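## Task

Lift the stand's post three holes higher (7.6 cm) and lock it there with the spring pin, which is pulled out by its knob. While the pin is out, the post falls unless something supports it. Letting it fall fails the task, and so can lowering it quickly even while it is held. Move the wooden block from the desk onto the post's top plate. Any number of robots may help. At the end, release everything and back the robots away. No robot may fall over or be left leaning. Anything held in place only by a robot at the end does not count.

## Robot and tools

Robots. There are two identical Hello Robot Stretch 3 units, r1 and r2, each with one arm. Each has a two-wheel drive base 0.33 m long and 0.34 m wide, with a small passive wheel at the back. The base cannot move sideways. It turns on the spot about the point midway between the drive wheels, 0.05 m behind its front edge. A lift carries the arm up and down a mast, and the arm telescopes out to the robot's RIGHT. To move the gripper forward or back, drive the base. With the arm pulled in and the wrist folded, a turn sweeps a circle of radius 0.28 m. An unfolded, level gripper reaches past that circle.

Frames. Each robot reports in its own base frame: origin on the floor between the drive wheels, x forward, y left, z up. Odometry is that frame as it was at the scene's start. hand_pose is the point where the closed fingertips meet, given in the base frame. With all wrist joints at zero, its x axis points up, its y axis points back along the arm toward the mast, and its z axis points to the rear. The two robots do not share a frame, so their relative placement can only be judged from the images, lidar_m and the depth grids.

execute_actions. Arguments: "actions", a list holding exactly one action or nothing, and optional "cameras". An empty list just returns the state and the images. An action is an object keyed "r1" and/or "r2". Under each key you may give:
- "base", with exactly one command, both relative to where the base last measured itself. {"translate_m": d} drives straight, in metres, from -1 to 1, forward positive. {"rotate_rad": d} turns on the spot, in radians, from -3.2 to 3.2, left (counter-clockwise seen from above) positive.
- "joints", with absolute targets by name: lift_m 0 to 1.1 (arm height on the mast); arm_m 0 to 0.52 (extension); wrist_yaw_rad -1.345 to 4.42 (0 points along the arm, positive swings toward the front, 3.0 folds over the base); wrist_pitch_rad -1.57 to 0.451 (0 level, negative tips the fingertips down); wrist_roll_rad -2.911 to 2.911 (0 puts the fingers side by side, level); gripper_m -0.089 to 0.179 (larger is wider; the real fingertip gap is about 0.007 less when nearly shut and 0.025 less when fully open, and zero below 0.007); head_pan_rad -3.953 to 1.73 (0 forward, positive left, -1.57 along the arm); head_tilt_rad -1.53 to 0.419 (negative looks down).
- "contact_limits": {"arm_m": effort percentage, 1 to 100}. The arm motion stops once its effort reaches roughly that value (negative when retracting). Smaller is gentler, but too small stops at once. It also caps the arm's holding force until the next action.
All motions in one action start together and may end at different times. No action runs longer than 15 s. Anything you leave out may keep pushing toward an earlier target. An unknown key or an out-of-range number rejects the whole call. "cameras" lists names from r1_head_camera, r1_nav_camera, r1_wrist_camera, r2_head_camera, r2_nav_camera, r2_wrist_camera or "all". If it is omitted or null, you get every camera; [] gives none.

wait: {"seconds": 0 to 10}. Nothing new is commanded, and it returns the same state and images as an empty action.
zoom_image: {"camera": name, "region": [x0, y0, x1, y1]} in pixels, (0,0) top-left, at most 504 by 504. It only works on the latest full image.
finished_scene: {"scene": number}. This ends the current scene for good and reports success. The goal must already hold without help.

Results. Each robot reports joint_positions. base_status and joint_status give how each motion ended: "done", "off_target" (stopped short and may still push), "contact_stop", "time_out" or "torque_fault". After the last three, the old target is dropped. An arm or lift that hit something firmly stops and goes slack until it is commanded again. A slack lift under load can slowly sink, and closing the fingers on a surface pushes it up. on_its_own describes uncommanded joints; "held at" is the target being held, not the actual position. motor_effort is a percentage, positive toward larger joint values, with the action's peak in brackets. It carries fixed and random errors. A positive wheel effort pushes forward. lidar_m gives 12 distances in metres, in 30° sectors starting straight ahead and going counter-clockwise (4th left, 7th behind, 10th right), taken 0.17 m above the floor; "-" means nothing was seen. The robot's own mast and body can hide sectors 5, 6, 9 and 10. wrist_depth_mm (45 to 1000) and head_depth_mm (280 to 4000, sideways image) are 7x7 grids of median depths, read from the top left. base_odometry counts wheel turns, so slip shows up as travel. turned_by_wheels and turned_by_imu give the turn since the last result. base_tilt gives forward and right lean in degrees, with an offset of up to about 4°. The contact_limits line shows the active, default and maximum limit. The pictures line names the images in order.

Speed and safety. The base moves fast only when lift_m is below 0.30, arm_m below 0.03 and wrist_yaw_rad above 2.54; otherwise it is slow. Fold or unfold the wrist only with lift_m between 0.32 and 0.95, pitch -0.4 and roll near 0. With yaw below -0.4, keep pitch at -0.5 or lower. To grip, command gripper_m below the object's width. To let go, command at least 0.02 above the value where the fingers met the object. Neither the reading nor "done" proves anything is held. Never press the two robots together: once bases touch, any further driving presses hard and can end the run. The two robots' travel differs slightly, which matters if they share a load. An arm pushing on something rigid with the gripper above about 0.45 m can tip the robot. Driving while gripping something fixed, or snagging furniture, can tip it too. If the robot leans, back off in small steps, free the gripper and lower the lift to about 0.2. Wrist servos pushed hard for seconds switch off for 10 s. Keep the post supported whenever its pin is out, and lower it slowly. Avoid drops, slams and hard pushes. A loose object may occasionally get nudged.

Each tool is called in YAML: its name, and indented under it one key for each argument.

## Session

execute_actions:
  actions: []

Scene clock: 0.00 s.
r1.base_odometry: x=+0.000 y=+0.000 heading=+0.000 (m, m, rad; r1's odometry frame)
r1.turned_by_wheels: +0.000 (rad since the last result)
r1.turned_by_imu: +0.000 (rad since the last result)
r1.base_tilt: forward=+0.6 right=-0.6 (deg)
r1.lidar_m: 1.96 3.30 3.42 3.30 1.88 1.01 0.85 0.85 0.96 1.10 1.10 1.24
r1.head_depth_mm: 1900 1850 1821 1808 1819 1808 1803 / 2111 2251 2233 2194 2162 2161 2044 / 2149 2835 2879 2792 2777 2640 2208 / 2165 3337 - 3814 3781 3117 2202 / 2194 3384 - - - 3155 2173 / 2227 3438 - - - 3075 2172 / 2241 3520 - - - 3008 2151
r1.base_status: not commanded
r1.joint_positions: lift_m=+0.530 arm_m=+0.002 wrist_yaw_rad=+2.859 wrist_pitch_rad=-0.347 wrist_roll_rad=+0.015 gripper_m=+0.037 head_pan_rad=+0.010 head_tilt_rad=-0.017
r1.joint_status: not commanded
r1.motor_effort: left_wheel=-1 right_wheel=-1 lift_m=+36 arm_m=+0 wrist_yaw_rad=+1 wrist_pitch_rad=+7 wrist_roll_rad=+0 gripper_m=-1 head_pan_rad=+0 head_tilt_rad=+2 (%)
r1.hand_pose: x=+0.0436 y=+0.0769 z=+0.5584 quat_wxyz=(+0.219, +0.711, +0.022, +0.667) (m; r1's base frame)
r1.wrist_depth_mm: - - - - - - - / - - - - - - - / - - - - - - - / - - - - - - - / - - - - - - - / 883 885 - 905 942 943 956 / 753 - 754 780 759 793 805
r2.base_odometry: x=+0.000 y=+0.000 heading=+0.000 (m, m, rad; r2's odometry frame)
r2.turned_by_wheels: +0.000 (rad since the last result)
r2.turned_by_imu: +0.000 (rad since the last result)
r2.base_tilt: forward=-0.5 right=-0.9 (deg)
r2.lidar_m: 3.30 3.89 1.86 3.48 1.86 1.02 0.86 0.86 0.97 1.61 2.60 2.95
r2.head_depth_mm: 1756 2568 3895 - - 3391 2246 / 1758 2553 - - - 3008 2239 / 1747 2568 - - - 3371 2232 / 1320 2581 - - - 3362 2246 / 1755 2276 3861 3794 3787 3391 2236 / 1762 2571 3713 3788 3671 3348 2219 / 1784 2598 3535 3548 3550 3325 2231
r2.base_status: not commanded
r2.joint_positions: lift_m=+0.529 arm_m=+0.002 wrist_yaw_rad=+2.931 wrist_pitch_rad=-0.584 wrist_roll_rad=-0.005 gripper_m=+0.037 head_pan_rad=+0.005 head_tilt_rad=+0.012
r2.joint_status: not commanded
r2.motor_effort: left_wheel=+0 right_wheel=+0 lift_m=+22 arm_m=+0 wrist_yaw_rad=+0 wrist_pitch_rad=+4 wrist_roll_rad=+0 gripper_m=+0 head_pan_rad=+0 head_tilt_rad=+2 (%)
r2.hand_pose: x=+0.0208 y=+0.0492 z=+0.5067 quat_wxyz=(+0.274, +0.693, +0.132, +0.654) (m; r2's base frame)
r2.wrist_depth_mm: - - - - - - - / - - - - - - - / - - - - - - - / 992 - 967 969 980 979 997 / 848 834 875 870 859 845 840 / 730 734 - 742 750 728 731 / 643 648 - 658 634 644 644
pictures: r1_head_camera (sideways: a quarter turn clockwise sets it upright), r1_nav_camera (sideways: a quarter turn counterclockwise sets it upright), r1_wrist_camera, r2_head_camera (sideways: a quarter turn clockwise sets it upright), r2_nav_camera (sideways: a quarter turn counterclockwise sets it upright), r2_wrist_camera
Images, in order (width x height): r1_head_camera 896x504, r1_nav_camera 672x504, r1_wrist_camera 644x364, r2_head_camera 896x504, r2_nav_camera 672x504, r2_wrist_camera 644x364.

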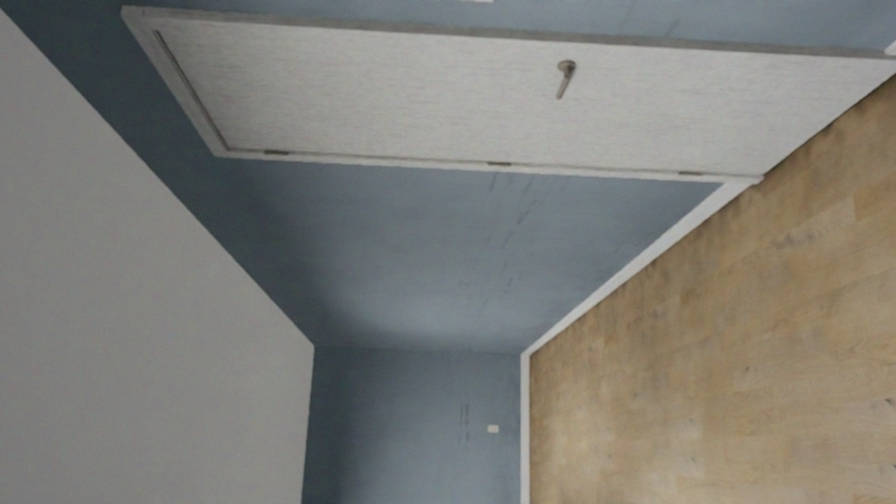

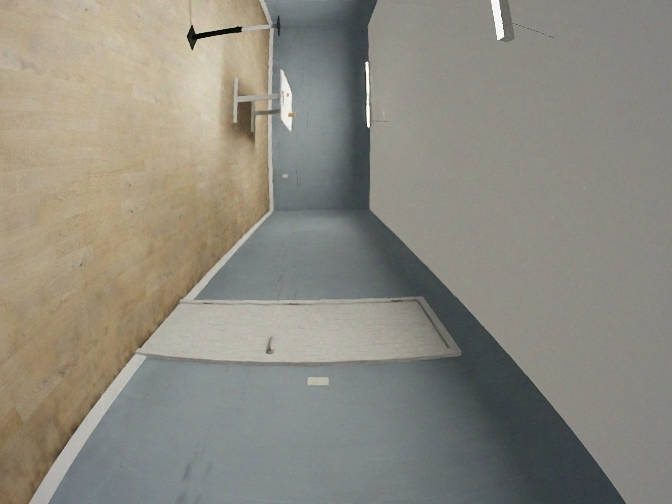

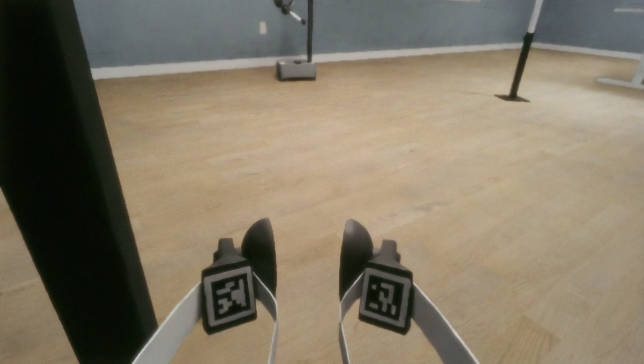

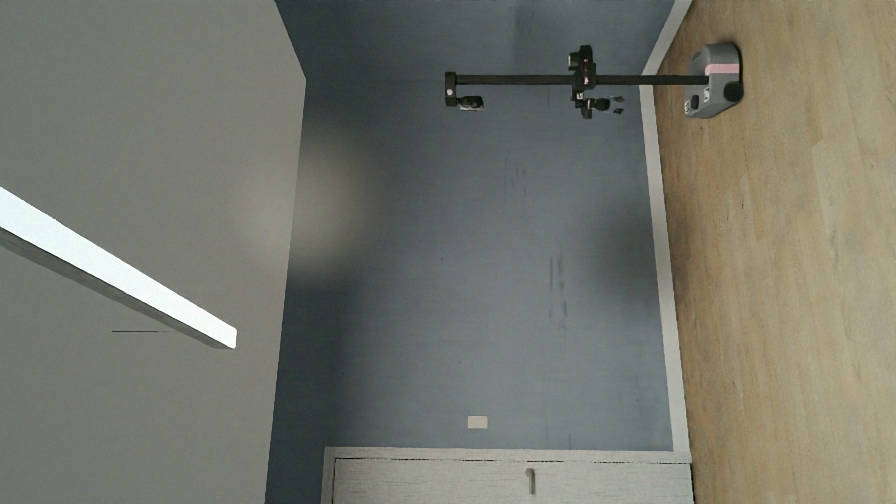

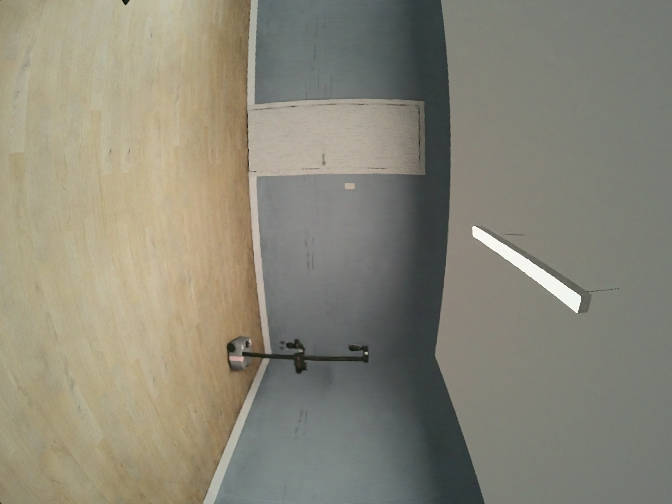

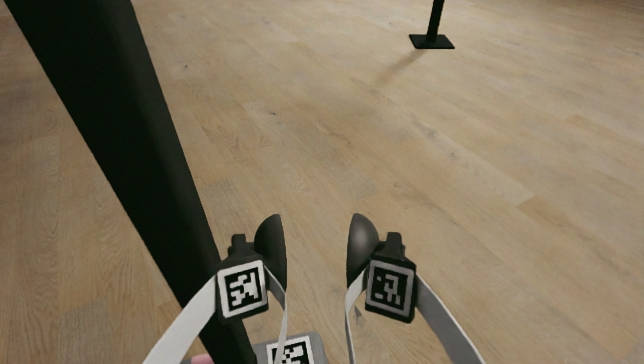

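execute_actions:
  actions:
    - {"r1":{"joints":{"head_pan_rad":1.0,"head_tilt_rad":-0.4,"lift_m":0.28}},"r2":{"joints":{"head_pan_rad":1.05,"head_tilt_rad":-0.45,"lift_m":0.28}}}
  cameras: ["r1_head_camera","r2_head_camera"]

Scene clock: 4.87 s.
r1.base_odometry: x=+0.000 y=+0.000 heading=+0.000 (m, m, rad; r1's odometry frame)
r1.turned_by_wheels: +0.000 (rad since the last result)
r1.turned_by_imu: +0.001 (rad since the last result)
r1.base_tilt: forward=+0.4 right=-0.7 (deg)
r1.lidar_m: 1.97 3.29 3.43 3.31 1.88 1.02 0.85 0.85 0.96 1.10 1.10 1.23
r1.head_depth_mm: - - - 3216 2257 1746 1430 / - - - 3152 2236 1742 1431 / - - - 3174 2232 1730 1419 / - - - 3135 2218 1729 1425 / - - - 3101 2201 1740 1417 / - - - 3075 2209 1711 1395 / 3584 3826 - 3048 2203 1706 1409
r1.base_status: not commanded
r1.joint_positions: lift_m=+0.280 arm_m=+0.002 wrist_yaw_rad=+2.859 wrist_pitch_rad=-0.348 wrist_roll_rad=+0.015 gripper_m=+0.037 head_pan_rad=+0.993 head_tilt_rad=-0.395
r1.joint_status: all done
r1.motor_effort: left_wheel=+0(1) right_wheel=-1(0) lift_m=+27(30) arm_m=-1(1) wrist_yaw_rad=+0(0) wrist_pitch_rad=+8(8) wrist_roll_rad=+0(0) gripper_m=-1(0) head_pan_rad=+3(30) head_tilt_rad=-2(29) (%)
r1.hand_pose: x=+0.0435 y=+0.0768 z=+0.3090 quat_wxyz=(+0.220, +0.711, +0.022, +0.667) (m; r1's base frame)
r1.wrist_depth_mm: - - - - - - - / - - - - - - - / - - - - - - - / - 872 904 912 909 977 964 / - 689 723 700 724 730 746 / 548 562 - 568 594 599 609 / 466 - 479 489 476 494 507
r2.base_odometry: x=+0.000 y=+0.000 heading=+0.000 (m, m, rad; r2's odometry frame)
r2.turned_by_wheels: +0.000 (rad since the last result)
r2.turned_by_imu: +0.001 (rad since the last result)
r2.base_tilt: forward=-0.5 right=-0.9 (deg)
r2.lidar_m: 3.28 3.88 1.87 3.49 1.86 1.02 0.86 0.86 0.97 1.61 2.60 2.94
r2.head_depth_mm: 3437 3665 3864 3068 2154 1645 1338 / 3738 - - 3063 2146 1650 1329 / - - - 3022 2126 1646 1332 / - - - 2836 2114 1639 1326 / - - - 3050 2137 1626 1325 / - - - 2985 2111 1626 1324 / - - - 2993 2119 1618 1321
r2.base_status: not commanded
r2.joint_positions: lift_m=+0.280 arm_m=+0.002 wrist_yaw_rad=+2.931 wrist_pitch_rad=-0.584 wrist_roll_rad=-0.005 gripper_m=+0.037 head_pan_rad=+1.043 head_tilt_rad=-0.444
r2.joint_status: all done
r2.motor_effort: left_wheel=+0(0) right_wheel=+0(0) lift_m=+16(19) arm_m=+0(0) wrist_yaw_rad=-1(0) wrist_pitch_rad=+5(5) wrist_roll_rad=+0(0) gripper_m=+0(1) head_pan_rad=+2(31) head_tilt_rad=-3(26) (%)
r2.hand_pose: x=+0.0208 y=+0.0492 z=+0.2577 quat_wxyz=(+0.274, +0.693, +0.132, +0.654) (m; r2's base frame)
r2.wrist_depth_mm: - - - - - - - / 907 951 926 915 921 927 937 / 727 - 730 723 739 723 721 / 591 - 607 602 598 602 593 / 510 518 538 531 530 509 506 / - - - - 451 442 444 / - - - - 389 386 390
pictures: r1_head_camera (sideways: a quarter turn clockwise sets it upright), r2_head_camera (sideways: a quarter turn clockwise sets it upright)
Images, in order (width x height): r1_head_camera 896x504, r2_head_camera 896x504.

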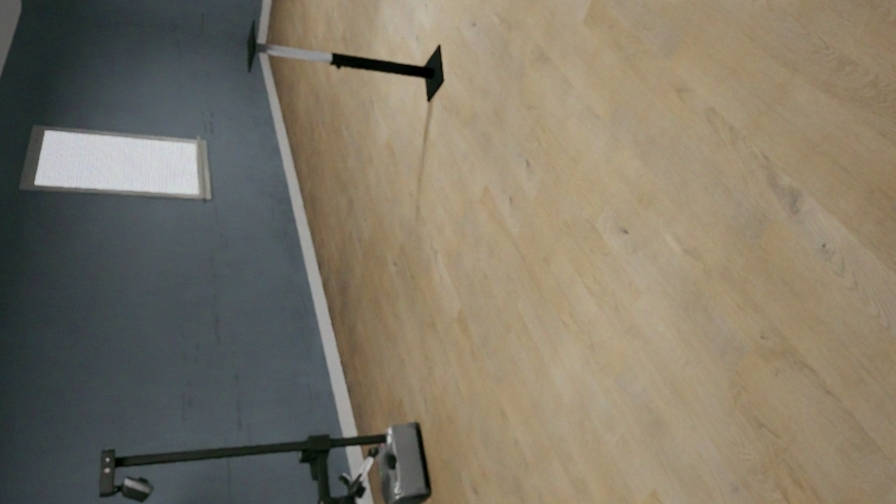

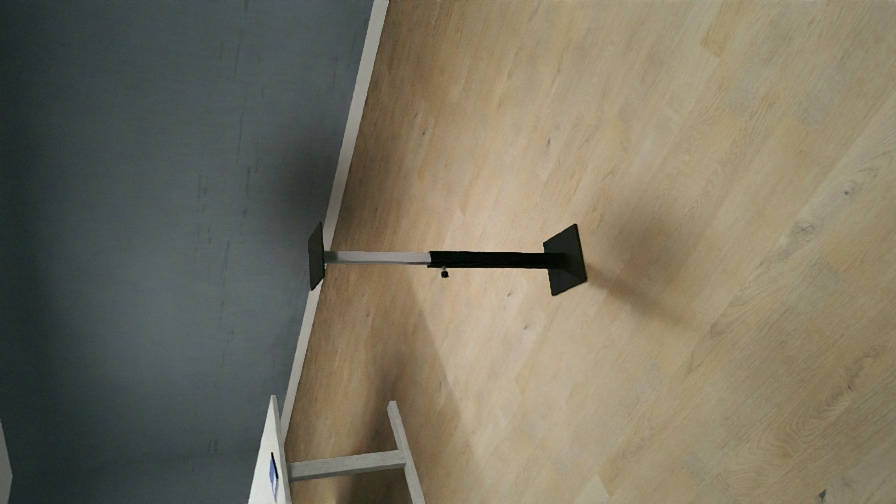

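execute_actions:
  actions:
    - {"r1":{"base":{"rotate_rad":0.543}},"r2":{"base":{"rotate_rad":1.508}}}
  cameras: []

execute_actions:
  actions:
    - {"r1":{"base":{"translate_m":1.0}},"r2":{"base":{"translate_m":1.0}}}
  cameras: []

execute_actions:
  actions:
    - {"r1":{"base":{"translate_m":1.0}},"r2":{"base":{"translate_m":0.87},"joints":{"head_pan_rad":-1.57,"head_tilt_rad":-0.79}}}
  cameras: []

execute_actions:
  actions:
    - {"r1":{"base":{"translate_m":0.65},"joints":{"head_pan_rad":-1.57,"head_tilt_rad":-0.79}},"r2":{"base":{"rotate_rad":-0.178},"joints":{"lift_m":0.38,"wrist_pitch_rad":-0.4}}}
  cameras: []

execute_actions:
  actions:
    - {"r1":{"base":{"rotate_rad":2.33},"joints":{"lift_m":0.6,"wrist_pitch_rad":-0.4}},"r2":{"joints":{"wrist_yaw_rad":0}}}
  cameras: ["r1_head_camera","r2_head_camera"]

Scene clock: 20.63 s.
r1.base_odometry: x=+0.000 y=+0.000 heading=+0.543 (m, m, rad; r1's odometry frame)
r1.turned_by_wheels: +0.543 (rad since the last result)
r1.turned_by_imu: +0.543 (rad since the last result)
r1.base_tilt: forward=+0.5 right=-0.7 (deg)
r1.lidar_m: 3.32 3.33 3.32 1.82 1.01 0.85 0.85 0.97 1.10 1.10 1.25 2.04
r1.head_depth_mm: 3547 3888 - 3179 2264 1739 1430 / 3465 3702 - 3137 2238 1728 1417 / 3395 3608 - 3109 2237 1713 1417 / 3258 3482 3791 3110 2215 1734 1420 / 3208 3421 3681 3092 2207 1711 1413 / 3119 3330 3564 3062 2197 1714 1402 / 3012 3170 3436 3088 2182 1711 1406
r1.base_status: done
r1.joint_positions: lift_m=+0.280 arm_m=+0.002 wrist_yaw_rad=+2.859 wrist_pitch_rad=-0.348 wrist_roll_rad=+0.015 gripper_m=+0.037 head_pan_rad=+0.993 head_tilt_rad=-0.396
r1.joint_status: not commanded
r1.motor_effort: left_wheel=-2(8) right_wheel=+2(9) lift_m=+27(28) arm_m=-1(1) wrist_yaw_rad=+1(2) wrist_pitch_rad=+8(8) wrist_roll_rad=-1(0) gripper_m=+0(0) head_pan_rad=+3(3) head_tilt_rad=-2(3) (%)
r1.hand_pose: x=+0.0435 y=+0.0768 z=+0.3090 quat_wxyz=(+0.220, +0.711, +0.022, +0.667) (m; r1's base frame)
r1.wrist_depth_mm: - - - - - - - / - - - - - - - / - - - - - - - / - 881 905 914 924 933 958 / - 688 737 725 726 720 740 / 548 571 - 575 600 591 592 / 470 - 488 486 474 498 502
r2.base_odometry: x=+0.000 y=+0.000 heading=+1.508 (m, m, rad; r2's odometry frame)
r2.turned_by_wheels: +1.508 (rad since the last result)
r2.turned_by_imu: +1.529 (rad since the last result)
r2.base_tilt: forward=-0.5 right=-0.9 (deg)
r2.lidar_m: 3.48 2.13 1.07 0.86 0.86 0.94 1.46 2.60 2.86 3.26 3.88 1.86
r2.head_depth_mm: 1892 2141 2490 2760 2132 1649 1338 / 1566 1759 1967 2253 2126 1646 1342 / 1331 1464 1629 1821 1957 1639 1328 / 1163 1266 1380 1523 1676 1636 1316 / 1035 1113 1201 1302 1425 1513 1315 / 932 992 1061 1140 1232 1332 1322 / 846 892 956 1017 1081 1162 1242
r2.base_status: done
r2.joint_positions: lift_m=+0.280 arm_m=+0.002 wrist_yaw_rad=+2.931 wrist_pitch_rad=-0.584 wrist_roll_rad=-0.005 gripper_m=+0.037 head_pan_rad=+1.043 head_tilt_rad=-0.445
r2.joint_status: not commanded
r2.motor_effort: left_wheel=-1(7) right_wheel=+1(6) lift_m=+16(16) arm_m=+0(0) wrist_yaw_rad=+0(0) wrist_pitch_rad=+5(5) wrist_roll_rad=+0(0) gripper_m=+0(0) head_pan_rad=+3(1) head_tilt_rad=-3(2) (%)
r2.hand_pose: x=+0.0208 y=+0.0492 z=+0.2577 quat_wxyz=(+0.274, +0.693, +0.132, +0.654) (m; r2's base frame)
r2.wrist_depth_mm: - 822 881 - - - - / 732 842 913 910 938 918 913 / 723 - 722 726 719 719 724 / 592 - 604 597 608 600 603 / 510 508 541 528 522 505 502 / - - - - 453 443 443 / - - - - 390 390 389
pictures: none
No camera images: the call's "cameras" was empty. Leave "cameras" out to get every camera's image.

Scene clock: 25.57 s.
r1.base_odometry: x=+0.856 y=+0.517 heading=+0.543 (m, m, rad; r1's odometry frame)
r1.turned_by_wheels: +0.000 (rad since the last result)
r1.turned_by_imu: +0.003 (rad since the last result)
r1.base_tilt: forward=+0.5 right=-0.7 (deg)
r1.lidar_m: 3.86 2.31 3.46 3.47 2.16 1.83 1.83 1.57 1.33 1.32 1.47 2.52
r1.head_depth_mm: 3365 3559 3788 2780 2266 1751 1429 / 3234 3521 3748 3133 2247 1735 1421 / 3191 3419 3674 3133 2242 1732 1414 / 3065 3306 3515 3114 2203 1736 1413 / 2999 3156 3462 3083 2203 1722 1406 / 2906 3109 3342 3084 2210 1702 1407 / 2833 3012 3250 3057 2161 1718 1399
r1.base_status: done
r1.joint_positions: lift_m=+0.280 arm_m=+0.002 wrist_yaw_rad=+2.859 wrist_pitch_rad=-0.348 wrist_roll_rad=+0.015 gripper_m=+0.037 head_pan_rad=+0.993 head_tilt_rad=-0.396
r1.joint_status: not commanded
r1.motor_effort: left_wheel=-2(5) right_wheel=+2(9) lift_m=+28(28) arm_m=-1(1) wrist_yaw_rad=+1(1) wrist_pitch_rad=+8(8) wrist_roll_rad=-1(1) gripper_m=+0(1) head_pan_rad=+3(3) head_tilt_rad=-1(2) (%)
r1.hand_pose: x=+0.0435 y=+0.0768 z=+0.3089 quat_wxyz=(+0.220, +0.711, +0.022, +0.667) (m; r1's base frame)
r1.wrist_depth_mm: - - - - - - - / - - - - - - - / - - - - - - - / - 876 890 901 939 943 963 / - 688 717 707 712 724 750 / 546 564 - 567 592 579 605 / 466 - 478 489 475 492 503
r2.base_odometry: x=+0.063 y=+0.998 heading=+1.508 (m, m, rad; r2's odometry frame)
r2.turned_by_wheels: +0.000 (rad since the last result)
r2.turned_by_imu: +0.004 (rad since the last result)
r2.base_tilt: forward=-0.5 right=-0.8 (deg)
r2.lidar_m: 2.48 2.98 1.51 1.23 1.22 1.34 2.09 3.54 2.78 3.57 1.07 3.92
r2.head_depth_mm: 2630 3021 3503 3050 2135 1650 1341 / 2189 2446 2763 2885 2149 1633 1330 / 1882 2085 2275 2553 2141 1641 1331 / 1666 1802 1961 2159 2121 1634 1322 / 1473 1587 1712 1847 1958 1626 1328 / 1326 1421 1510 1623 1753 1613 1327 / 1209 1276 1355 1453 1555 1565 1317
r2.base_status: done
r2.joint_positions: lift_m=+0.280 arm_m=+0.002 wrist_yaw_rad=+2.931 wrist_pitch_rad=-0.584 wrist_roll_rad=-0.005 gripper_m=+0.037 head_pan_rad=+1.043 head_tilt_rad=-0.445
r2.joint_status: not commanded
r2.motor_effort: left_wheel=-2(5) right_wheel=+1(7) lift_m=+16(16) arm_m=+0(0) wrist_yaw_rad=+0(0) wrist_pitch_rad=+5(5) wrist_roll_rad=+0(0) gripper_m=-1(0) head_pan_rad=+2(2) head_tilt_rad=-3(3) (%)
r2.hand_pose: x=+0.0207 y=+0.0491 z=+0.2576 quat_wxyz=(+0.274, +0.693, +0.132, +0.654) (m; r2's base frame)
r2.wrist_depth_mm: - - - - - - - / 915 943 939 924 913 943 921 / 727 - 719 715 720 720 726 / 598 - 590 611 600 606 603 / 508 509 540 535 531 513 508 / - - - - 452 444 438 / - - - - 386 390 392
pictures: none
No camera images: the call's "cameras" was empty. Leave "cameras" out to get every camera's image.

Scene clock: 30.50 s.
r1.base_odometry: x=+1.713 y=+1.033 heading=+0.543 (m, m, rad; r1's odometry frame)
r1.turned_by_wheels: +0.000 (rad since the last result)
r1.turned_by_imu: +0.003 (rad since the last result)
r1.base_tilt: forward=+0.4 right=-0.6 (deg)
r1.lidar_m: 2.87 1.39 3.25 3.24 3.32 2.81 2.80 1.83 1.54 1.54 1.78 2.97
r1.head_depth_mm: 3144 3366 3712 2845 2191 1759 1426 / 3016 3243 3583 3133 2240 1743 1428 / 2937 3125 3419 3137 2224 1725 1416 / 2848 3045 3330 3136 2207 1725 1415 / 2801 2960 3216 3094 2185 1710 1404 / 2701 2921 3085 3087 2187 1715 1401 / 2666 2829 3030 3038 2189 1711 1393
r1.base_status: done
r1.joint_positions: lift_m=+0.280 arm_m=+0.002 wrist_yaw_rad=+2.859 wrist_pitch_rad=-0.348 wrist_roll_rad=+0.015 gripper_m=+0.037 head_pan_rad=+0.993 head_tilt_rad=-0.396
r1.joint_status: not commanded
r1.motor_effort: left_wheel=-2(5) right_wheel=+2(10) lift_m=+28(27) arm_m=+0(1) wrist_yaw_rad=+1(1) wrist_pitch_rad=+8(8) wrist_roll_rad=+0(0) gripper_m=+0(1) head_pan_rad=+2(3) head_tilt_rad=-2(2) (%)
r1.hand_pose: x=+0.0435 y=+0.0767 z=+0.3089 quat_wxyz=(+0.220, +0.711, +0.022, +0.667) (m; r1's base frame)
r1.wrist_depth_mm: - - - - - - - / - - - - - - - / - - - - - - - / - 888 890 914 914 936 961 / - 690 720 700 723 725 749 / 537 562 - 574 595 578 595 / 471 - 488 482 473 500 502
r2.base_odometry: x=+0.118 y=+1.866 heading=+1.508 (m, m, rad; r2's odometry frame)
r2.turned_by_wheels: +0.000 (rad since the last result)
r2.turned_by_imu: +0.004 (rad since the last result)
r2.base_tilt: forward=-0.5 right=-0.8 (deg)
r2.lidar_m: 2.72 3.75 1.89 1.54 1.53 1.68 2.62 4.36 2.27 0.88 3.25 1.64
r2.head_depth_mm: 3341 2873 2226 1845 1527 1300 1134 / 3196 3145 2088 1775 1527 1297 1128 / 3068 3145 2299 1820 1462 1292 1135 / 2937 3149 2282 1815 1509 1288 1127 / 2864 3075 2276 1828 1508 1291 1123 / 2765 2951 2298 1824 1499 1289 1120 / 2673 2882 2264 1802 1502 1287 1119
r2.base_status: done
r2.joint_positions: lift_m=+0.280 arm_m=+0.002 wrist_yaw_rad=+2.931 wrist_pitch_rad=-0.584 wrist_roll_rad=-0.005 gripper_m=+0.037 head_pan_rad=-1.563 head_tilt_rad=-0.781
r2.joint_status: all done
r2.motor_effort: left_wheel=-1(5) right_wheel=+1(6) lift_m=+16(16) arm_m=+0(0) wrist_yaw_rad=+0(0) wrist_pitch_rad=+5(5) wrist_roll_rad=+0(0) gripper_m=+0(0) head_pan_rad=-3(30) head_tilt_rad=-4(26) (%)
r2.hand_pose: x=+0.0207 y=+0.0491 z=+0.2576 quat_wxyz=(+0.274, +0.693, +0.132, +0.654) (m; r2's base frame)
r2.wrist_depth_mm: - - - - - - - / 938 932 919 916 919 923 937 / 732 - 718 712 731 727 732 / 595 - 598 597 586 593 593 / 510 509 534 541 520 512 511 / - - - - 450 447 442 / - - - - 386 394 386
pictures: none
No camera images: the call's "cameras" was empty. Leave "cameras" out to get every camera's image.

Scene clock: 34.30 s.
r1.base_odometry: x=+2.269 y=+1.369 heading=+0.543 (m, m, rad; r1's odometry frame)
r1.turned_by_wheels: +0.000 (rad since the last result)
r1.turned_by_imu: +0.002 (rad since the last result)
r1.base_tilt: forward=+0.4 right=-0.7 (deg)
r1.lidar_m: 2.21 1.78 0.88 3.09 3.53 3.46 3.44 2.01 1.67 1.70 1.94 3.26
r1.head_depth_mm: 1451 1615 1836 1766 1508 1310 1161 / 1489 1680 1927 1764 1503 1305 1159 / 1523 1717 1951 1770 1492 1302 1158 / 1564 1777 2010 1753 1501 1303 1164 / 1610 1840 2042 1764 1499 1304 1155 / 1658 1901 2066 1750 1491 1294 1151 / 1709 1980 2119 1753 1488 1304 1153
r1.base_status: done
r1.joint_positions: lift_m=+0.280 arm_m=+0.002 wrist_yaw_rad=+2.859 wrist_pitch_rad=-0.349 wrist_roll_rad=+0.015 gripper_m=+0.037 head_pan_rad=-1.563 head_tilt_rad=-0.781
r1.joint_status: all done
r1.motor_effort: left_wheel=-2(5) right_wheel=+2(10) lift_m=+28(28) arm_m=-1(1) wrist_yaw_rad=+0(0) wrist_pitch_rad=+8(8) wrist_roll_rad=+0(0) gripper_m=+0(0) head_pan_rad=-2(31) head_tilt_rad=-4(29) (%)
r1.hand_pose: x=+0.0435 y=+0.0767 z=+0.3088 quat_wxyz=(+0.220, +0.711, +0.022, +0.667) (m; r1's base frame)
r1.wrist_depth_mm: - - - - - - - / - - - - - - - / - - - - - - - / - 858 881 908 913 960 946 / - 687 728 698 713 737 735 / 544 565 - 578 597 590 594 / 470 - 487 487 477 505 494
r2.base_odometry: x=+0.118 y=+1.866 heading=+1.330 (m, m, rad; r2's odometry frame)
r2.turned_by_wheels: -0.178 (rad since the last result)
r2.turned_by_imu: -0.181 (rad since the last result)
r2.base_tilt: forward=-0.4 right=-0.9 (deg)
r2.lidar_m: 1.64 4.42 2.21 1.59 1.54 1.58 2.14 4.36 4.52 0.88 3.24 3.34
r2.head_depth_mm: - 3194 2322 1834 1514 1302 1132 / 3671 3131 2309 1832 1527 1295 1131 / 3380 2827 2136 1832 1527 1291 1128 / 3236 3087 1981 1724 1468 1294 1127 / 3001 3042 2287 1818 1503 1288 1133 / 2855 3037 2263 1805 1503 1284 1115 / 2728 2915 2275 1802 1498 1288 1117
r2.base_status: done
r2.joint_positions: lift_m=+0.380 arm_m=+0.002 wrist_yaw_rad=+2.931 wrist_pitch_rad=-0.419 wrist_roll_rad=-0.005 gripper_m=+0.037 head_pan_rad=-1.563 head_tilt_rad=-0.781
r2.joint_status: all done
r2.motor_effort: left_wheel=+1(6) right_wheel=-2(5) lift_m=+28(28) arm_m=+0(0) wrist_yaw_rad=+0(0) wrist_pitch_rad=+7(8) wrist_roll_rad=+0(0) gripper_m=+0(0) head_pan_rad=-3(3) head_tilt_rad=-4(3) (%)
r2.hand_pose: x=+0.0257 y=+0.0724 z=+0.3920 quat_wxyz=(+0.219, +0.701, +0.074, +0.674) (m; r2's base frame)
r2.wrist_depth_mm: - - - - - - - / - - - - - - - / - - - - - - - / 991 - 988 980 986 982 966 / 785 - 810 803 810 785 775 / 645 651 - 651 666 644 650 / 554 558 559 562 554 554 558
pictures: none
No camera images: the call's "cameras" was empty. Leave "cameras" out to get every camera's image.

Scene clock: 38.93 s.
r1.base_odometry: x=+2.269 y=+1.369 heading=+2.873 (m, m, rad; r1's odometry frame)
r1.turned_by_wheels: +2.330 (rad since the last result)
r1.turned_by_imu: +2.336 (rad since the last result)
r1.base_tilt: forward=+0.4 right=-0.7 (deg)
r1.lidar_m: 3.66 3.45 2.57 1.78 1.71 1.74 2.28 2.21 2.22 0.88 3.09 3.16
r1.head_depth_mm: 3566 2715 2152 1769 1494 1305 1175 / 3423 2699 2146 1762 1502 1305 1195 / 3274 2714 2142 1750 1500 1306 1193 / 3094 1608 1942 1720 1469 1306 1211 / 2907 1634 1985 1700 1483 1304 1168 / 2844 2659 2114 1753 1492 1297 1156 / 2735 2698 2120 1757 1495 1306 1154
r1.base_status: done
r1.joint_positions: lift_m=+0.600 arm_m=+0.002 wrist_yaw_rad=+2.859 wrist_pitch_rad=-0.417 wrist_roll_rad=+0.015 gripper_m=+0.037 head_pan_rad=-1.563 head_tilt_rad=-0.781
r1.joint_status: all done
r1.motor_effort: left_wheel=-2(9) right_wheel=+2(9) lift_m=+44(47) arm_m=+0(1) wrist_yaw_rad=+1(0) wrist_pitch_rad=+7(7) wrist_roll_rad=+0(0) gripper_m=+0(0) head_pan_rad=-2(2) head_tilt_rad=-4(4) (%)
r1.hand_pose: x=+0.0413 y=+0.0690 z=+0.6127 quat_wxyz=(+0.243, +0.710, +0.046, +0.659) (m; r1's base frame)
r1.wrist_depth_mm: - - - - - - - / - - - - - - - / - - - - - - - / - - - - - - - / - - - - - - - / 923 - - 966 977 970 981 / 778 - 787 812 787 816 828
r2.base_odometry: x=+0.118 y=+1.866 heading=+1.330 (m, m, rad; r2's odometry frame)
r2.turned_by_wheels: +0.000 (rad since the last result)
r2.turned_by_imu: +0.000 (rad since the last result)
r2.base_tilt: forward=-0.5 right=-0.8 (deg)
r2.lidar_m: 1.64 4.41 2.21 1.60 1.54 1.58 2.14 4.36 4.52 0.88 3.24 3.35
r2.head_depth_mm: - 3152 2301 1856 1514 1301 1136 / 3661 3097 2318 1840 1525 1300 1130 / 3416 3121 2230 1824 1532 1291 1127 / 3193 1510 1969 1718 1474 1308 1168 / 2848 3067 2082 1808 1515 1287 1121 / 2886 3026 2277 1805 1507 1289 1126 / 2721 2873 2251 1813 1509 1279 1122
r2.base_status: not commanded
r2.joint_positions: lift_m=+0.380 arm_m=+0.002 wrist_yaw_rad=+0.003 wrist_pitch_rad=-0.419 wrist_roll_rad=-0.005 gripper_m=+0.037 head_pan_rad=-1.563 head_tilt_rad=-0.781
r2.joint_status: all done
r2.motor_effort: left_wheel=+1(2) right_wheel=+0(2) lift_m=+27(28) arm_m=+0(0) wrist_yaw_rad=-5(6) wrist_pitch_rad=+7(7) wrist_roll_rad=+0(0) gripper_m=+0(0) head_pan_rad=-2(3) head_tilt_rad=-4(4) (%)
r2.hand_pose: x=-0.0208 y=-0.3711 z=+0.3920 quat_wxyz=(+0.694, +0.149, -0.689, -0.146) (m; r2's base frame)
r2.wrist_depth_mm: - - - - - - - / - - - - - - - / - - - - - - - / 971 996 994 970 970 980 977 / 780 784 809 774 812 771 766 / 650 650 657 654 673 647 647 / 560 555 557 555 539 553 544
pictures: r1_head_camera (sideways: a quarter turn clockwise sets it upright), r2_head_camera (sideways: a quarter turn clockwise sets it upright)
Images, in order (width x height): r1_head_camera 896x504, r2_head_camera 896x504.

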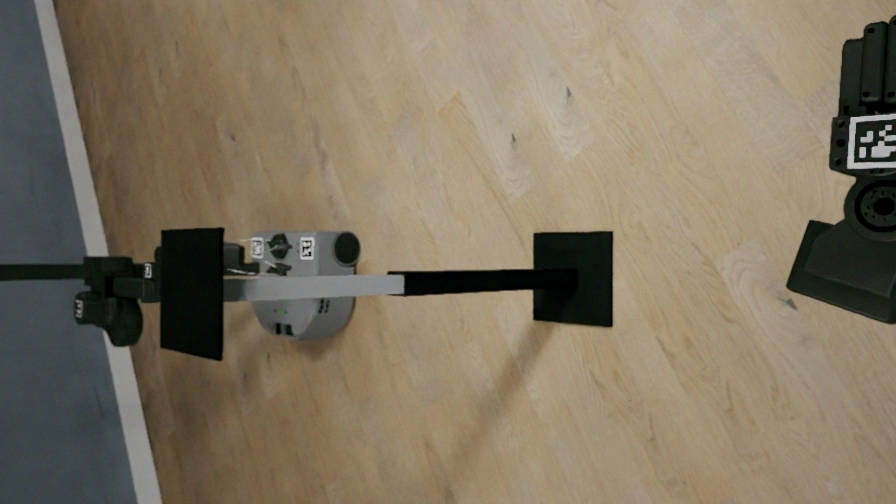

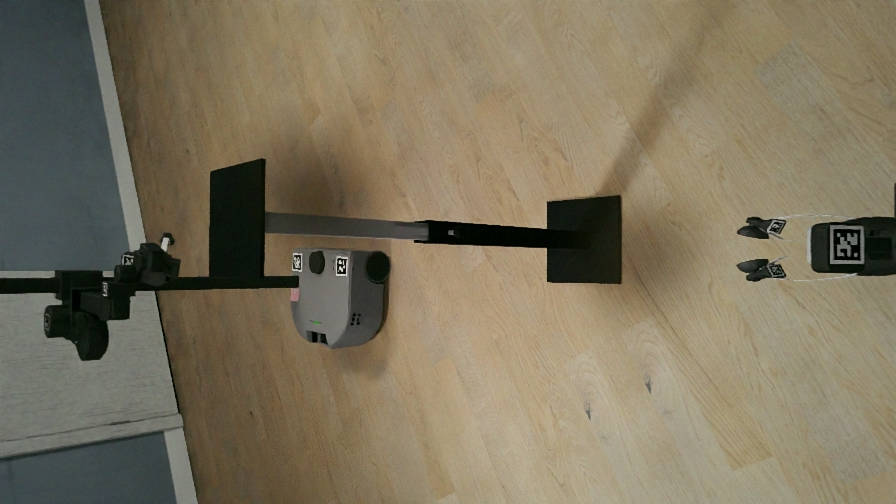

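execute_actions:
  actions:
    - {"r1":{"base":{"translate_m":0.13},"joints":{"wrist_yaw_rad":0,"gripper_m":0.06}},"r2":{"joints":{"wrist_pitch_rad":0.02,"arm_m":0.36,"gripper_m":0.045}}}
  cameras: []

execute_actions:
  actions:
    - {"r1":{"joints":{"wrist_pitch_rad":0.3,"arm_m":0.38,"lift_m":0.58}}}
  cameras: ["r1_head_camera","r2_head_camera","r1_wrist_camera","r2_wrist_camera"]

Scene clock: 46.60 s.
r1.base_odometry: x=+2.144 y=+1.403 heading=+2.872 (m, m, rad; r1's odometry frame)
r1.turned_by_wheels: +0.000 (rad since the last result)
r1.turned_by_imu: +0.001 (rad since the last result)
r1.base_tilt: forward=+0.5 right=-0.7 (deg)
r1.lidar_m: 3.53 3.34 2.68 1.85 1.78 1.81 2.39 2.30 4.59 0.87 3.00 3.09
r1.head_depth_mm: 3522 2720 2147 1765 1493 1302 1177 / 3361 2752 2141 1767 1497 1304 1192 / 3185 914 1359 1678 1466 1299 - / 2886 1817 1954 1756 1463 1303 1152 / 2898 2704 2121 1754 1500 1300 1151 / 2764 2706 2136 1753 1492 1302 1156 / 2642 2688 2115 1756 1488 1304 1149
r1.base_status: done
r1.joint_positions: lift_m=+0.600 arm_m=+0.002 wrist_yaw_rad=+0.003 wrist_pitch_rad=-0.417 wrist_roll_rad=+0.015 gripper_m=+0.060 head_pan_rad=-1.563 head_tilt_rad=-0.781
r1.joint_status: all done
r1.motor_effort: left_wheel=-2(3) right_wheel=+2(6) lift_m=+44(44) arm_m=-1(1) wrist_yaw_rad=-1(2) wrist_pitch_rad=+7(7) wrist_roll_rad=+0(0) gripper_m=+1(76) head_pan_rad=-2(2) head_tilt_rad=-4(5) (%)
r1.hand_pose: x=-0.0209 y=-0.3712 z=+0.6127 quat_wxyz=(+0.687, +0.146, -0.696, -0.147) (m; r1's base frame)
r1.wrist_depth_mm: - - - - - - - / - - - - - - - / - - - - - - - / - - - - - - - / - - - - - - - / 922 915 930 911 - 987 972 / 773 788 809 816 800 846 850
r2.base_odometry: x=+0.118 y=+1.866 heading=+1.330 (m, m, rad; r2's odometry frame)
r2.turned_by_wheels: +0.000 (rad since the last result)
r2.turned_by_imu: +0.001 (rad since the last result)
r2.base_tilt: forward=-0.5 right=-0.9 (deg)
r2.lidar_m: 1.64 4.40 2.21 1.59 1.53 1.58 2.14 4.35 4.52 0.88 3.24 3.36
r2.head_depth_mm: - 3114 2326 1842 1529 1300 1136 / 3659 3102 2356 1833 1509 1304 1136 / 3471 3123 2309 1827 1556 1293 1128 / 1630 1505 1944 1717 1510 1288 1127 / 2963 3071 2274 1806 1507 1287 1125 / 2890 3017 2253 1804 1500 1293 1129 / 2703 2863 2277 1816 1500 1284 1119
r2.base_status: not commanded
r2.joint_positions: lift_m=+0.380 arm_m=+0.360 wrist_yaw_rad=+0.002 wrist_pitch_rad=-0.002 wrist_roll_rad=-0.005 gripper_m=+0.045 head_pan_rad=-1.563 head_tilt_rad=-0.781
r2.joint_status: all done
r2.motor_effort: left_wheel=+0(1) right_wheel=-2(1) lift_m=+28(28) arm_m=+3(5) wrist_yaw_rad=-3(4) wrist_pitch_rad=+8(9) wrist_roll_rad=+0(0) gripper_m=+0(46) head_pan_rad=-2(2) head_tilt_rad=-4(4) (%)
r2.hand_pose: x=-0.0210 y=-0.7609 z=+0.4937 quat_wxyz=(+0.709, +0.002, -0.705, +0.000) (m; r2's base frame)
r2.wrist_depth_mm: - - - - - - - / - - - - - - - / - - - - - - - / - - - - - - - / - - - - - - - / - - - - - - - / 931 950 910 815 882 927 900
pictures: none
No camera images: the call's "cameras" was empty. Leave "cameras" out to get every camera's image.

Scene clock: 50.60 s.
r1.base_odometry: x=+2.144 y=+1.403 heading=+2.872 (m, m, rad; r1's odometry frame)
r1.turned_by_wheels: +0.000 (rad since the last result)
r1.turned_by_imu: +0.001 (rad since the last result)
r1.base_tilt: forward=+0.3 right=-0.5 (deg)
r1.lidar_m: 3.56 3.33 2.68 1.86 1.78 1.82 2.39 2.31 4.55 0.87 3.01 3.09
r1.head_depth_mm: 3537 2709 2122 1760 1502 1301 1164 / 3313 2692 2128 1829 1499 - 1151 / 3188 916 1356 - 1453 1302 1155 / 2924 1820 1954 1758 1456 1303 1156 / 2906 2690 2121 1752 1496 1306 1154 / 2771 2690 2129 1754 1495 1301 1152 / 2676 2675 2143 1753 1499 1301 1154
r1.base_status: not commanded
r1.joint_positions: lift_m=+0.580 arm_m=+0.380 wrist_yaw_rad=+0.001 wrist_pitch_rad=+0.276 wrist_roll_rad=+0.015 gripper_m=+0.060 head_pan_rad=-1.563 head_tilt_rad=-0.781
r1.joint_status: all done
r1.motor_effort: left_wheel=-2(2) right_wheel=+2(2) lift_m=+27(37) arm_m=+7(5) wrist_yaw_rad=+0(0) wrist_pitch_rad=+10(12) wrist_roll_rad=+0(0) gripper_m=+0(0) head_pan_rad=-2(2) head_tilt_rad=-5(5) (%)
r1.hand_pose: x=-0.0211 y=-0.7777 z=+0.7657 quat_wxyz=(+0.695, -0.096, -0.705, +0.098) (m; r1's base frame)
r1.wrist_depth_mm: - - - - - - - / - - - 240 - - - / - - - 283 347 - - / - - - - - - - / - - - 293 - - - / - - - 275 - - - / - - - 261 - - -
r2.base_odometry: x=+0.118 y=+1.866 heading=+1.330 (m, m, rad; r2's odometry frame)
r2.turned_by_wheels: +0.000 (rad since the last result)
r2.turned_by_imu: +0.000 (rad since the last result)
r2.base_tilt: forward=-0.5 right=-0.8 (deg)
r2.lidar_m: 1.64 4.43 2.21 1.59 1.54 1.58 2.14 4.34 4.48 0.88 3.23 3.36
r2.head_depth_mm: - 3157 2310 1836 1527 1298 1135 / 3695 3169 2300 1831 1515 1294 1130 / 3471 3126 2207 1828 1550 1295 1130 / 1711 1270 1953 1721 1514 1292 1128 / 3016 3075 2283 1814 1506 1286 1127 / 2872 3024 2263 1806 1492 1287 1124 / 2729 2868 2260 1792 1499 1284 1123
r2.base_status: not commanded
r2.joint_positions: lift_m=+0.380 arm_m=+0.360 wrist_yaw_rad=+0.002 wrist_pitch_rad=-0.002 wrist_roll_rad=-0.005 gripper_m=+0.045 head_pan_rad=-1.563 head_tilt_rad=-0.781
r2.joint_status: not commanded
r2.motor_effort: left_wheel=+1(1) right_wheel=-1(1) lift_m=+28(28) arm_m=+3(3) wrist_yaw_rad=-2(3) wrist_pitch_rad=+8(8) wrist_roll_rad=+0(0) gripper_m=+0(1) head_pan_rad=-1(2) head_tilt_rad=-5(5) (%)
r2.hand_pose: x=-0.0210 y=-0.7609 z=+0.4937 quat_wxyz=(+0.709, +0.002, -0.705, +0.000) (m; r2's base frame)
r2.wrist_depth_mm: - - - 612 - - - / - - - - - - - / - - - - - - - / - - - - - - - / - - - - - - - / - - - - - - - / 942 931 914 853 887 914 893
pictures: r1_head_camera (sideways: a quarter turn clockwise sets it upright), r1_wrist_camera, r2_head_camera (sideways: a quarter turn clockwise sets it upright), r2_wrist_camera
Images, in order (width x height): r1_head_camera 896x504, r1_wrist_camera 644x364, r2_head_camera 896x504, r2_wrist_camera 644x364.

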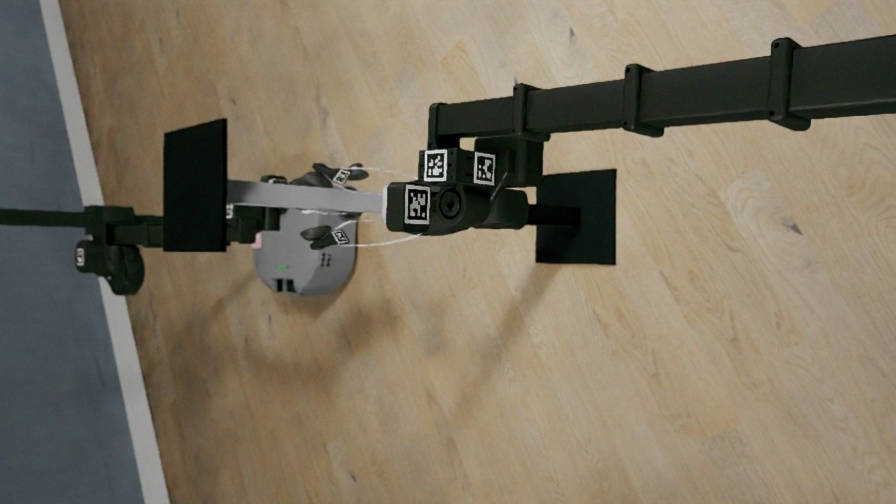

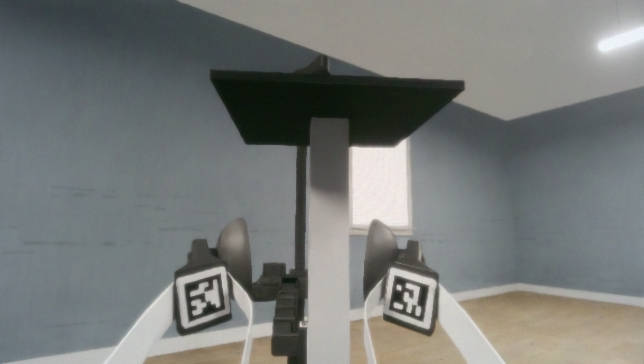

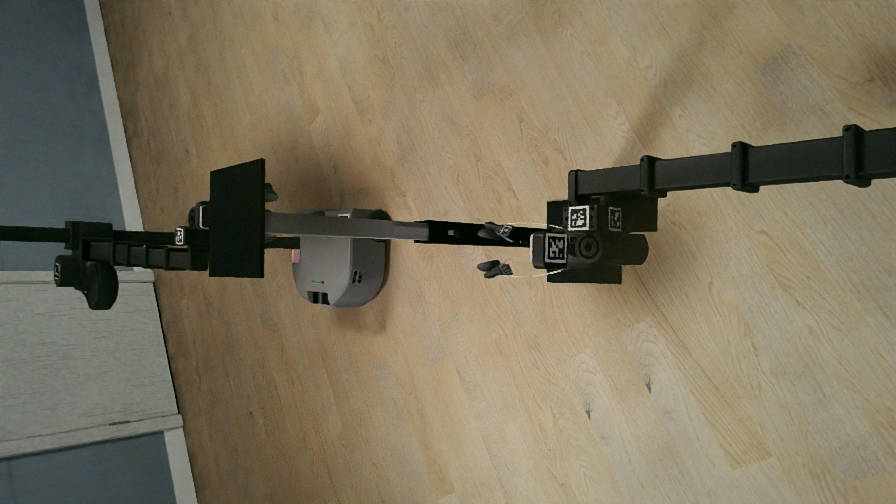

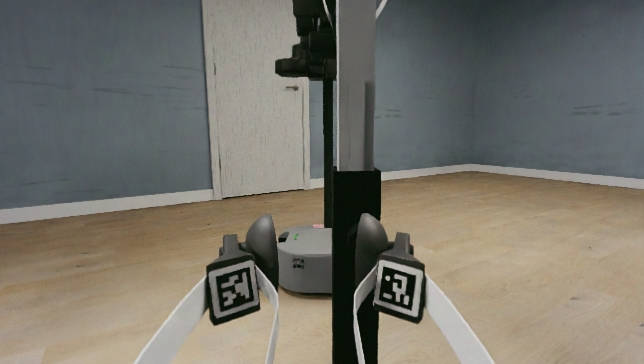

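execute_actions:
  actions:
    - {"r1":{"base":{"translate_m":-0.015}},"r2":{"base":{"translate_m":-0.03}}}
  cameras: []

execute_actions:
  actions:
    - {"r1":{"joints":{"arm_m":0.487,"lift_m":0.64}},"r2":{"joints":{"arm_m":0.43}}}
  cameras: ["r2_head_camera","r1_wrist_camera","r2_wrist_camera"]

Scene clock: 55.83 s.
r1.base_odometry: x=+2.158 y=+1.399 heading=+2.872 (m, m, rad; r1's odometry frame)
r1.turned_by_wheels: +0.000 (rad since the last result)
r1.turned_by_imu: +0.001 (rad since the last result)
r1.base_tilt: forward=+0.5 right=-0.5 (deg)
r1.lidar_m: 3.55 3.35 2.67 1.85 1.77 1.81 2.38 2.29 4.58 0.87 3.02 3.10
r1.head_depth_mm: 3530 2701 2137 1764 1492 1312 1156 / 3311 2705 2121 1831 1505 - 1148 / 3182 914 2030 - 1461 1308 1157 / 2876 1431 1929 1751 1470 1306 1152 / 2913 2716 2076 1758 1490 1303 1151 / 2772 2693 2136 1750 1494 1298 1152 / 2644 2702 2130 1760 1489 1305 1151
r1.base_status: done
r1.joint_positions: lift_m=+0.580 arm_m=+0.380 wrist_yaw_rad=+0.001 wrist_pitch_rad=+0.276 wrist_roll_rad=+0.015 gripper_m=+0.060 head_pan_rad=-1.563 head_tilt_rad=-0.781
r1.joint_status: not commanded
r1.motor_effort: left_wheel=-2(6) right_wheel=+1(5) lift_m=+27(28) arm_m=+7(6) wrist_yaw_rad=+1(0) wrist_pitch_rad=+10(10) wrist_roll_rad=+0(1) gripper_m=-1(0) head_pan_rad=-2(2) head_tilt_rad=-4(4) (%)
r1.hand_pose: x=-0.0211 y=-0.7777 z=+0.7657 quat_wxyz=(+0.695, -0.096, -0.705, +0.098) (m; r1's base frame)
r1.wrist_depth_mm: - - - - - - - / - - 242 239 - - - / - - 351 279 - - - / - - - - - - - / - - - - - - - / - - - - - - - / - - - 618 - - -
r2.base_odometry: x=+0.111 y=+1.837 heading=+1.330 (m, m, rad; r2's odometry frame)
r2.turned_by_wheels: +0.000 (rad since the last result)
r2.turned_by_imu: +0.001 (rad since the last result)
r2.base_tilt: forward=-0.5 right=-0.8 (deg)
r2.lidar_m: 1.67 4.45 2.19 1.57 1.52 1.57 2.11 4.31 4.50 0.88 3.25 3.35
r2.head_depth_mm: - 3117 2338 1831 1511 1294 1135 / 3669 3113 2322 1816 1517 1297 1131 / 3446 3135 2287 1828 1544 1300 1127 / 3075 1204 1905 1765 1522 1293 1122 / 2994 3092 2217 1803 1506 1288 1121 / 2870 3062 2265 1807 1507 1280 1125 / 2731 2933 2270 1799 1510 1281 1125
r2.base_status: done
r2.joint_positions: lift_m=+0.380 arm_m=+0.360 wrist_yaw_rad=+0.002 wrist_pitch_rad=-0.002 wrist_roll_rad=-0.005 gripper_m=+0.045 head_pan_rad=-1.563 head_tilt_rad=-0.781
r2.joint_status: not commanded
r2.motor_effort: left_wheel=+1(2) right_wheel=-2(5) lift_m=+27(28) arm_m=+3(3) wrist_yaw_rad=-3(2) wrist_pitch_rad=+8(8) wrist_roll_rad=+0(0) gripper_m=+0(1) head_pan_rad=-2(1) head_tilt_rad=-4(5) (%)
r2.hand_pose: x=-0.0210 y=-0.7609 z=+0.4937 quat_wxyz=(+0.709, +0.002, -0.705, +0.000) (m; r2's base frame)
r2.wrist_depth_mm: - - - 622 - - - / - - - - - - - / - - - - - - - / - - - - - - - / - - - - - - - / - - - - - - - / 923 927 928 840 939 900 906
pictures: none
No camera images: the call's "cameras" was empty. Leave "cameras" out to get every camera's image.

Scene clock: 57.87 s.
r1.base_odometry: x=+2.158 y=+1.399 heading=+2.872 (m, m, rad; r1's odometry frame)
r1.turned_by_wheels: +0.000 (rad since the last result)
r1.turned_by_imu: +0.000 (rad since the last result)
r1.base_tilt: forward=+0.4 right=-0.7 (deg)
r1.lidar_m: 3.54 3.35 2.67 1.84 1.77 1.81 2.38 2.29 4.59 0.87 3.03 3.09
r1.head_depth_mm: 3490 2708 2128 1765 1512 1331 - / 3317 2707 2216 1758 1466 1310 1153 / 3190 909 2255 1667 1482 1303 1160 / 2904 1566 1917 1708 1458 1301 1159 / 2910 2716 2072 1761 1498 1305 1151 / 2781 2691 2131 1752 1492 1300 1151 / 2646 2668 2124 1754 1496 1302 1150
r1.base_status: not commanded
r1.joint_positions: lift_m=+0.640 arm_m=+0.487 wrist_yaw_rad=+0.001 wrist_pitch_rad=+0.276 wrist_roll_rad=+0.015 gripper_m=+0.060 head_pan_rad=-1.563 head_tilt_rad=-0.781
r1.joint_status: all done
r1.motor_effort: left_wheel=-2(2) right_wheel=+1(1) lift_m=+43(47) arm_m=+6(6) wrist_yaw_rad=+1(1) wrist_pitch_rad=+10(10) wrist_roll_rad=+0(0) gripper_m=-1(0) head_pan_rad=-2(2) head_tilt_rad=-4(5) (%)
r1.hand_pose: x=-0.0211 y=-0.8846 z=+0.8252 quat_wxyz=(+0.695, -0.096, -0.705, +0.098) (m; r1's base frame)
r1.wrist_depth_mm: - - - - - - - / - - - - - - - / - 112 111 110 110 109 - / - - 229 164 222 - - / - - - 162 - - - / - - - 159 - - - / - - - 155 - - -
r2.base_odometry: x=+0.111 y=+1.837 heading=+1.330 (m, m, rad; r2's odometry frame)
r2.turned_by_wheels: +0.000 (rad since the last result)
r2.turned_by_imu: +0.000 (rad since the last result)
r2.base_tilt: forward=-0.5 right=-0.8 (deg)
r2.lidar_m: 1.67 4.45 2.19 1.58 1.52 1.56 2.12 4.33 4.47 0.88 3.25 3.38
r2.head_depth_mm: - 3133 2317 1828 1522 1302 1132 / 3659 3089 2318 1833 1519 1296 1134 / 3460 3109 2268 1826 1558 1322 1122 / 1684 1076 1913 1760 1428 1293 1130 / 3005 2947 2186 1818 1501 1288 1128 / 2873 3036 2265 1810 1507 1278 1118 / 2772 2904 2254 1801 1503 1289 1123
r2.base_status: not commanded
r2.joint_positions: lift_m=+0.380 arm_m=+0.430 wrist_yaw_rad=+0.002 wrist_pitch_rad=-0.002 wrist_roll_rad=-0.005 gripper_m=+0.045 head_pan_rad=-1.563 head_tilt_rad=-0.781
r2.joint_status: all done
r2.motor_effort: left_wheel=+2(1) right_wheel=-1(2) lift_m=+28(28) arm_m=+3(2) wrist_yaw_rad=-3(3) wrist_pitch_rad=+8(8) wrist_roll_rad=+0(0) gripper_m=+0(0) head_pan_rad=-2(1) head_tilt_rad=-4(4) (%)
r2.hand_pose: x=-0.0210 y=-0.8309 z=+0.4937 quat_wxyz=(+0.709, +0.002, -0.705, +0.000) (m; r2's base frame)
r2.wrist_depth_mm: - - - 797 - - - / - - - - - - - / - - - - - - - / - - - 220 - - - / - - - 218 - - - / - - - 222 - - - / 910 929 920 230 921 918 921
pictures: r1_wrist_camera, r2_head_camera (sideways: a quarter turn clockwise sets it upright), r2_wrist_camera
Images, in order (width x height): r1_wrist_camera 644x364, r2_head_camera 896x504, r2_wrist_camera 644x364.

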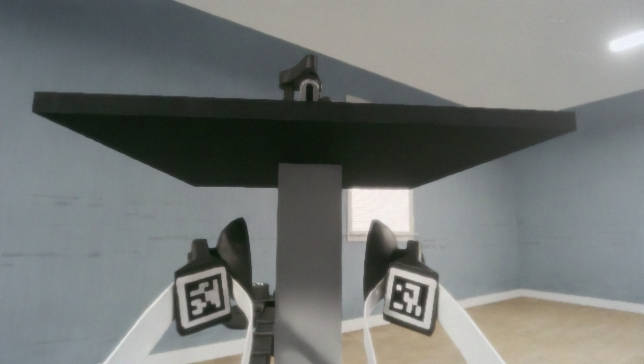

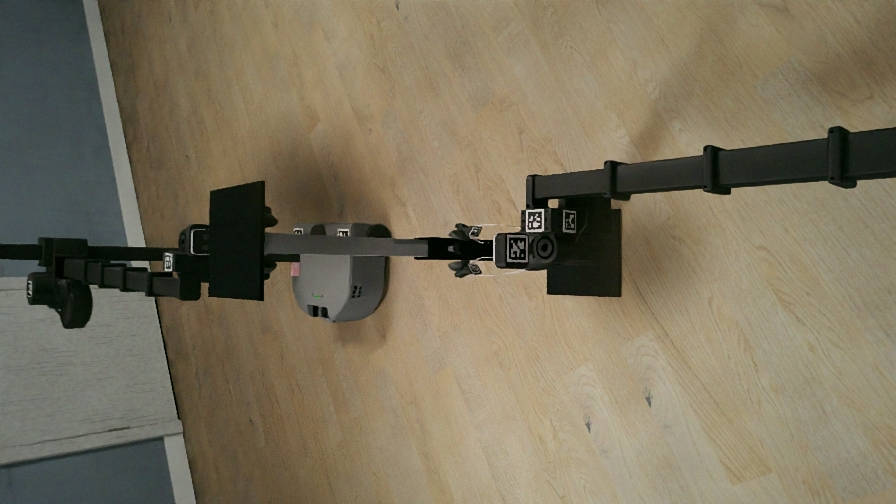

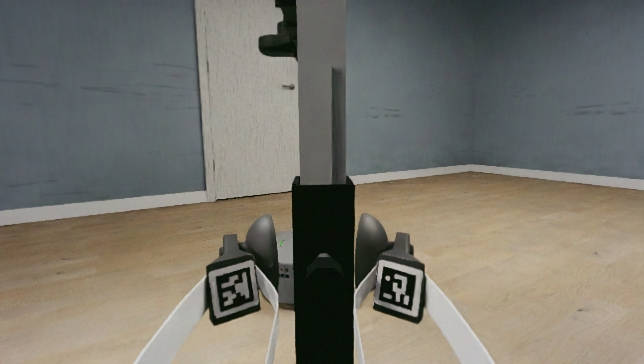

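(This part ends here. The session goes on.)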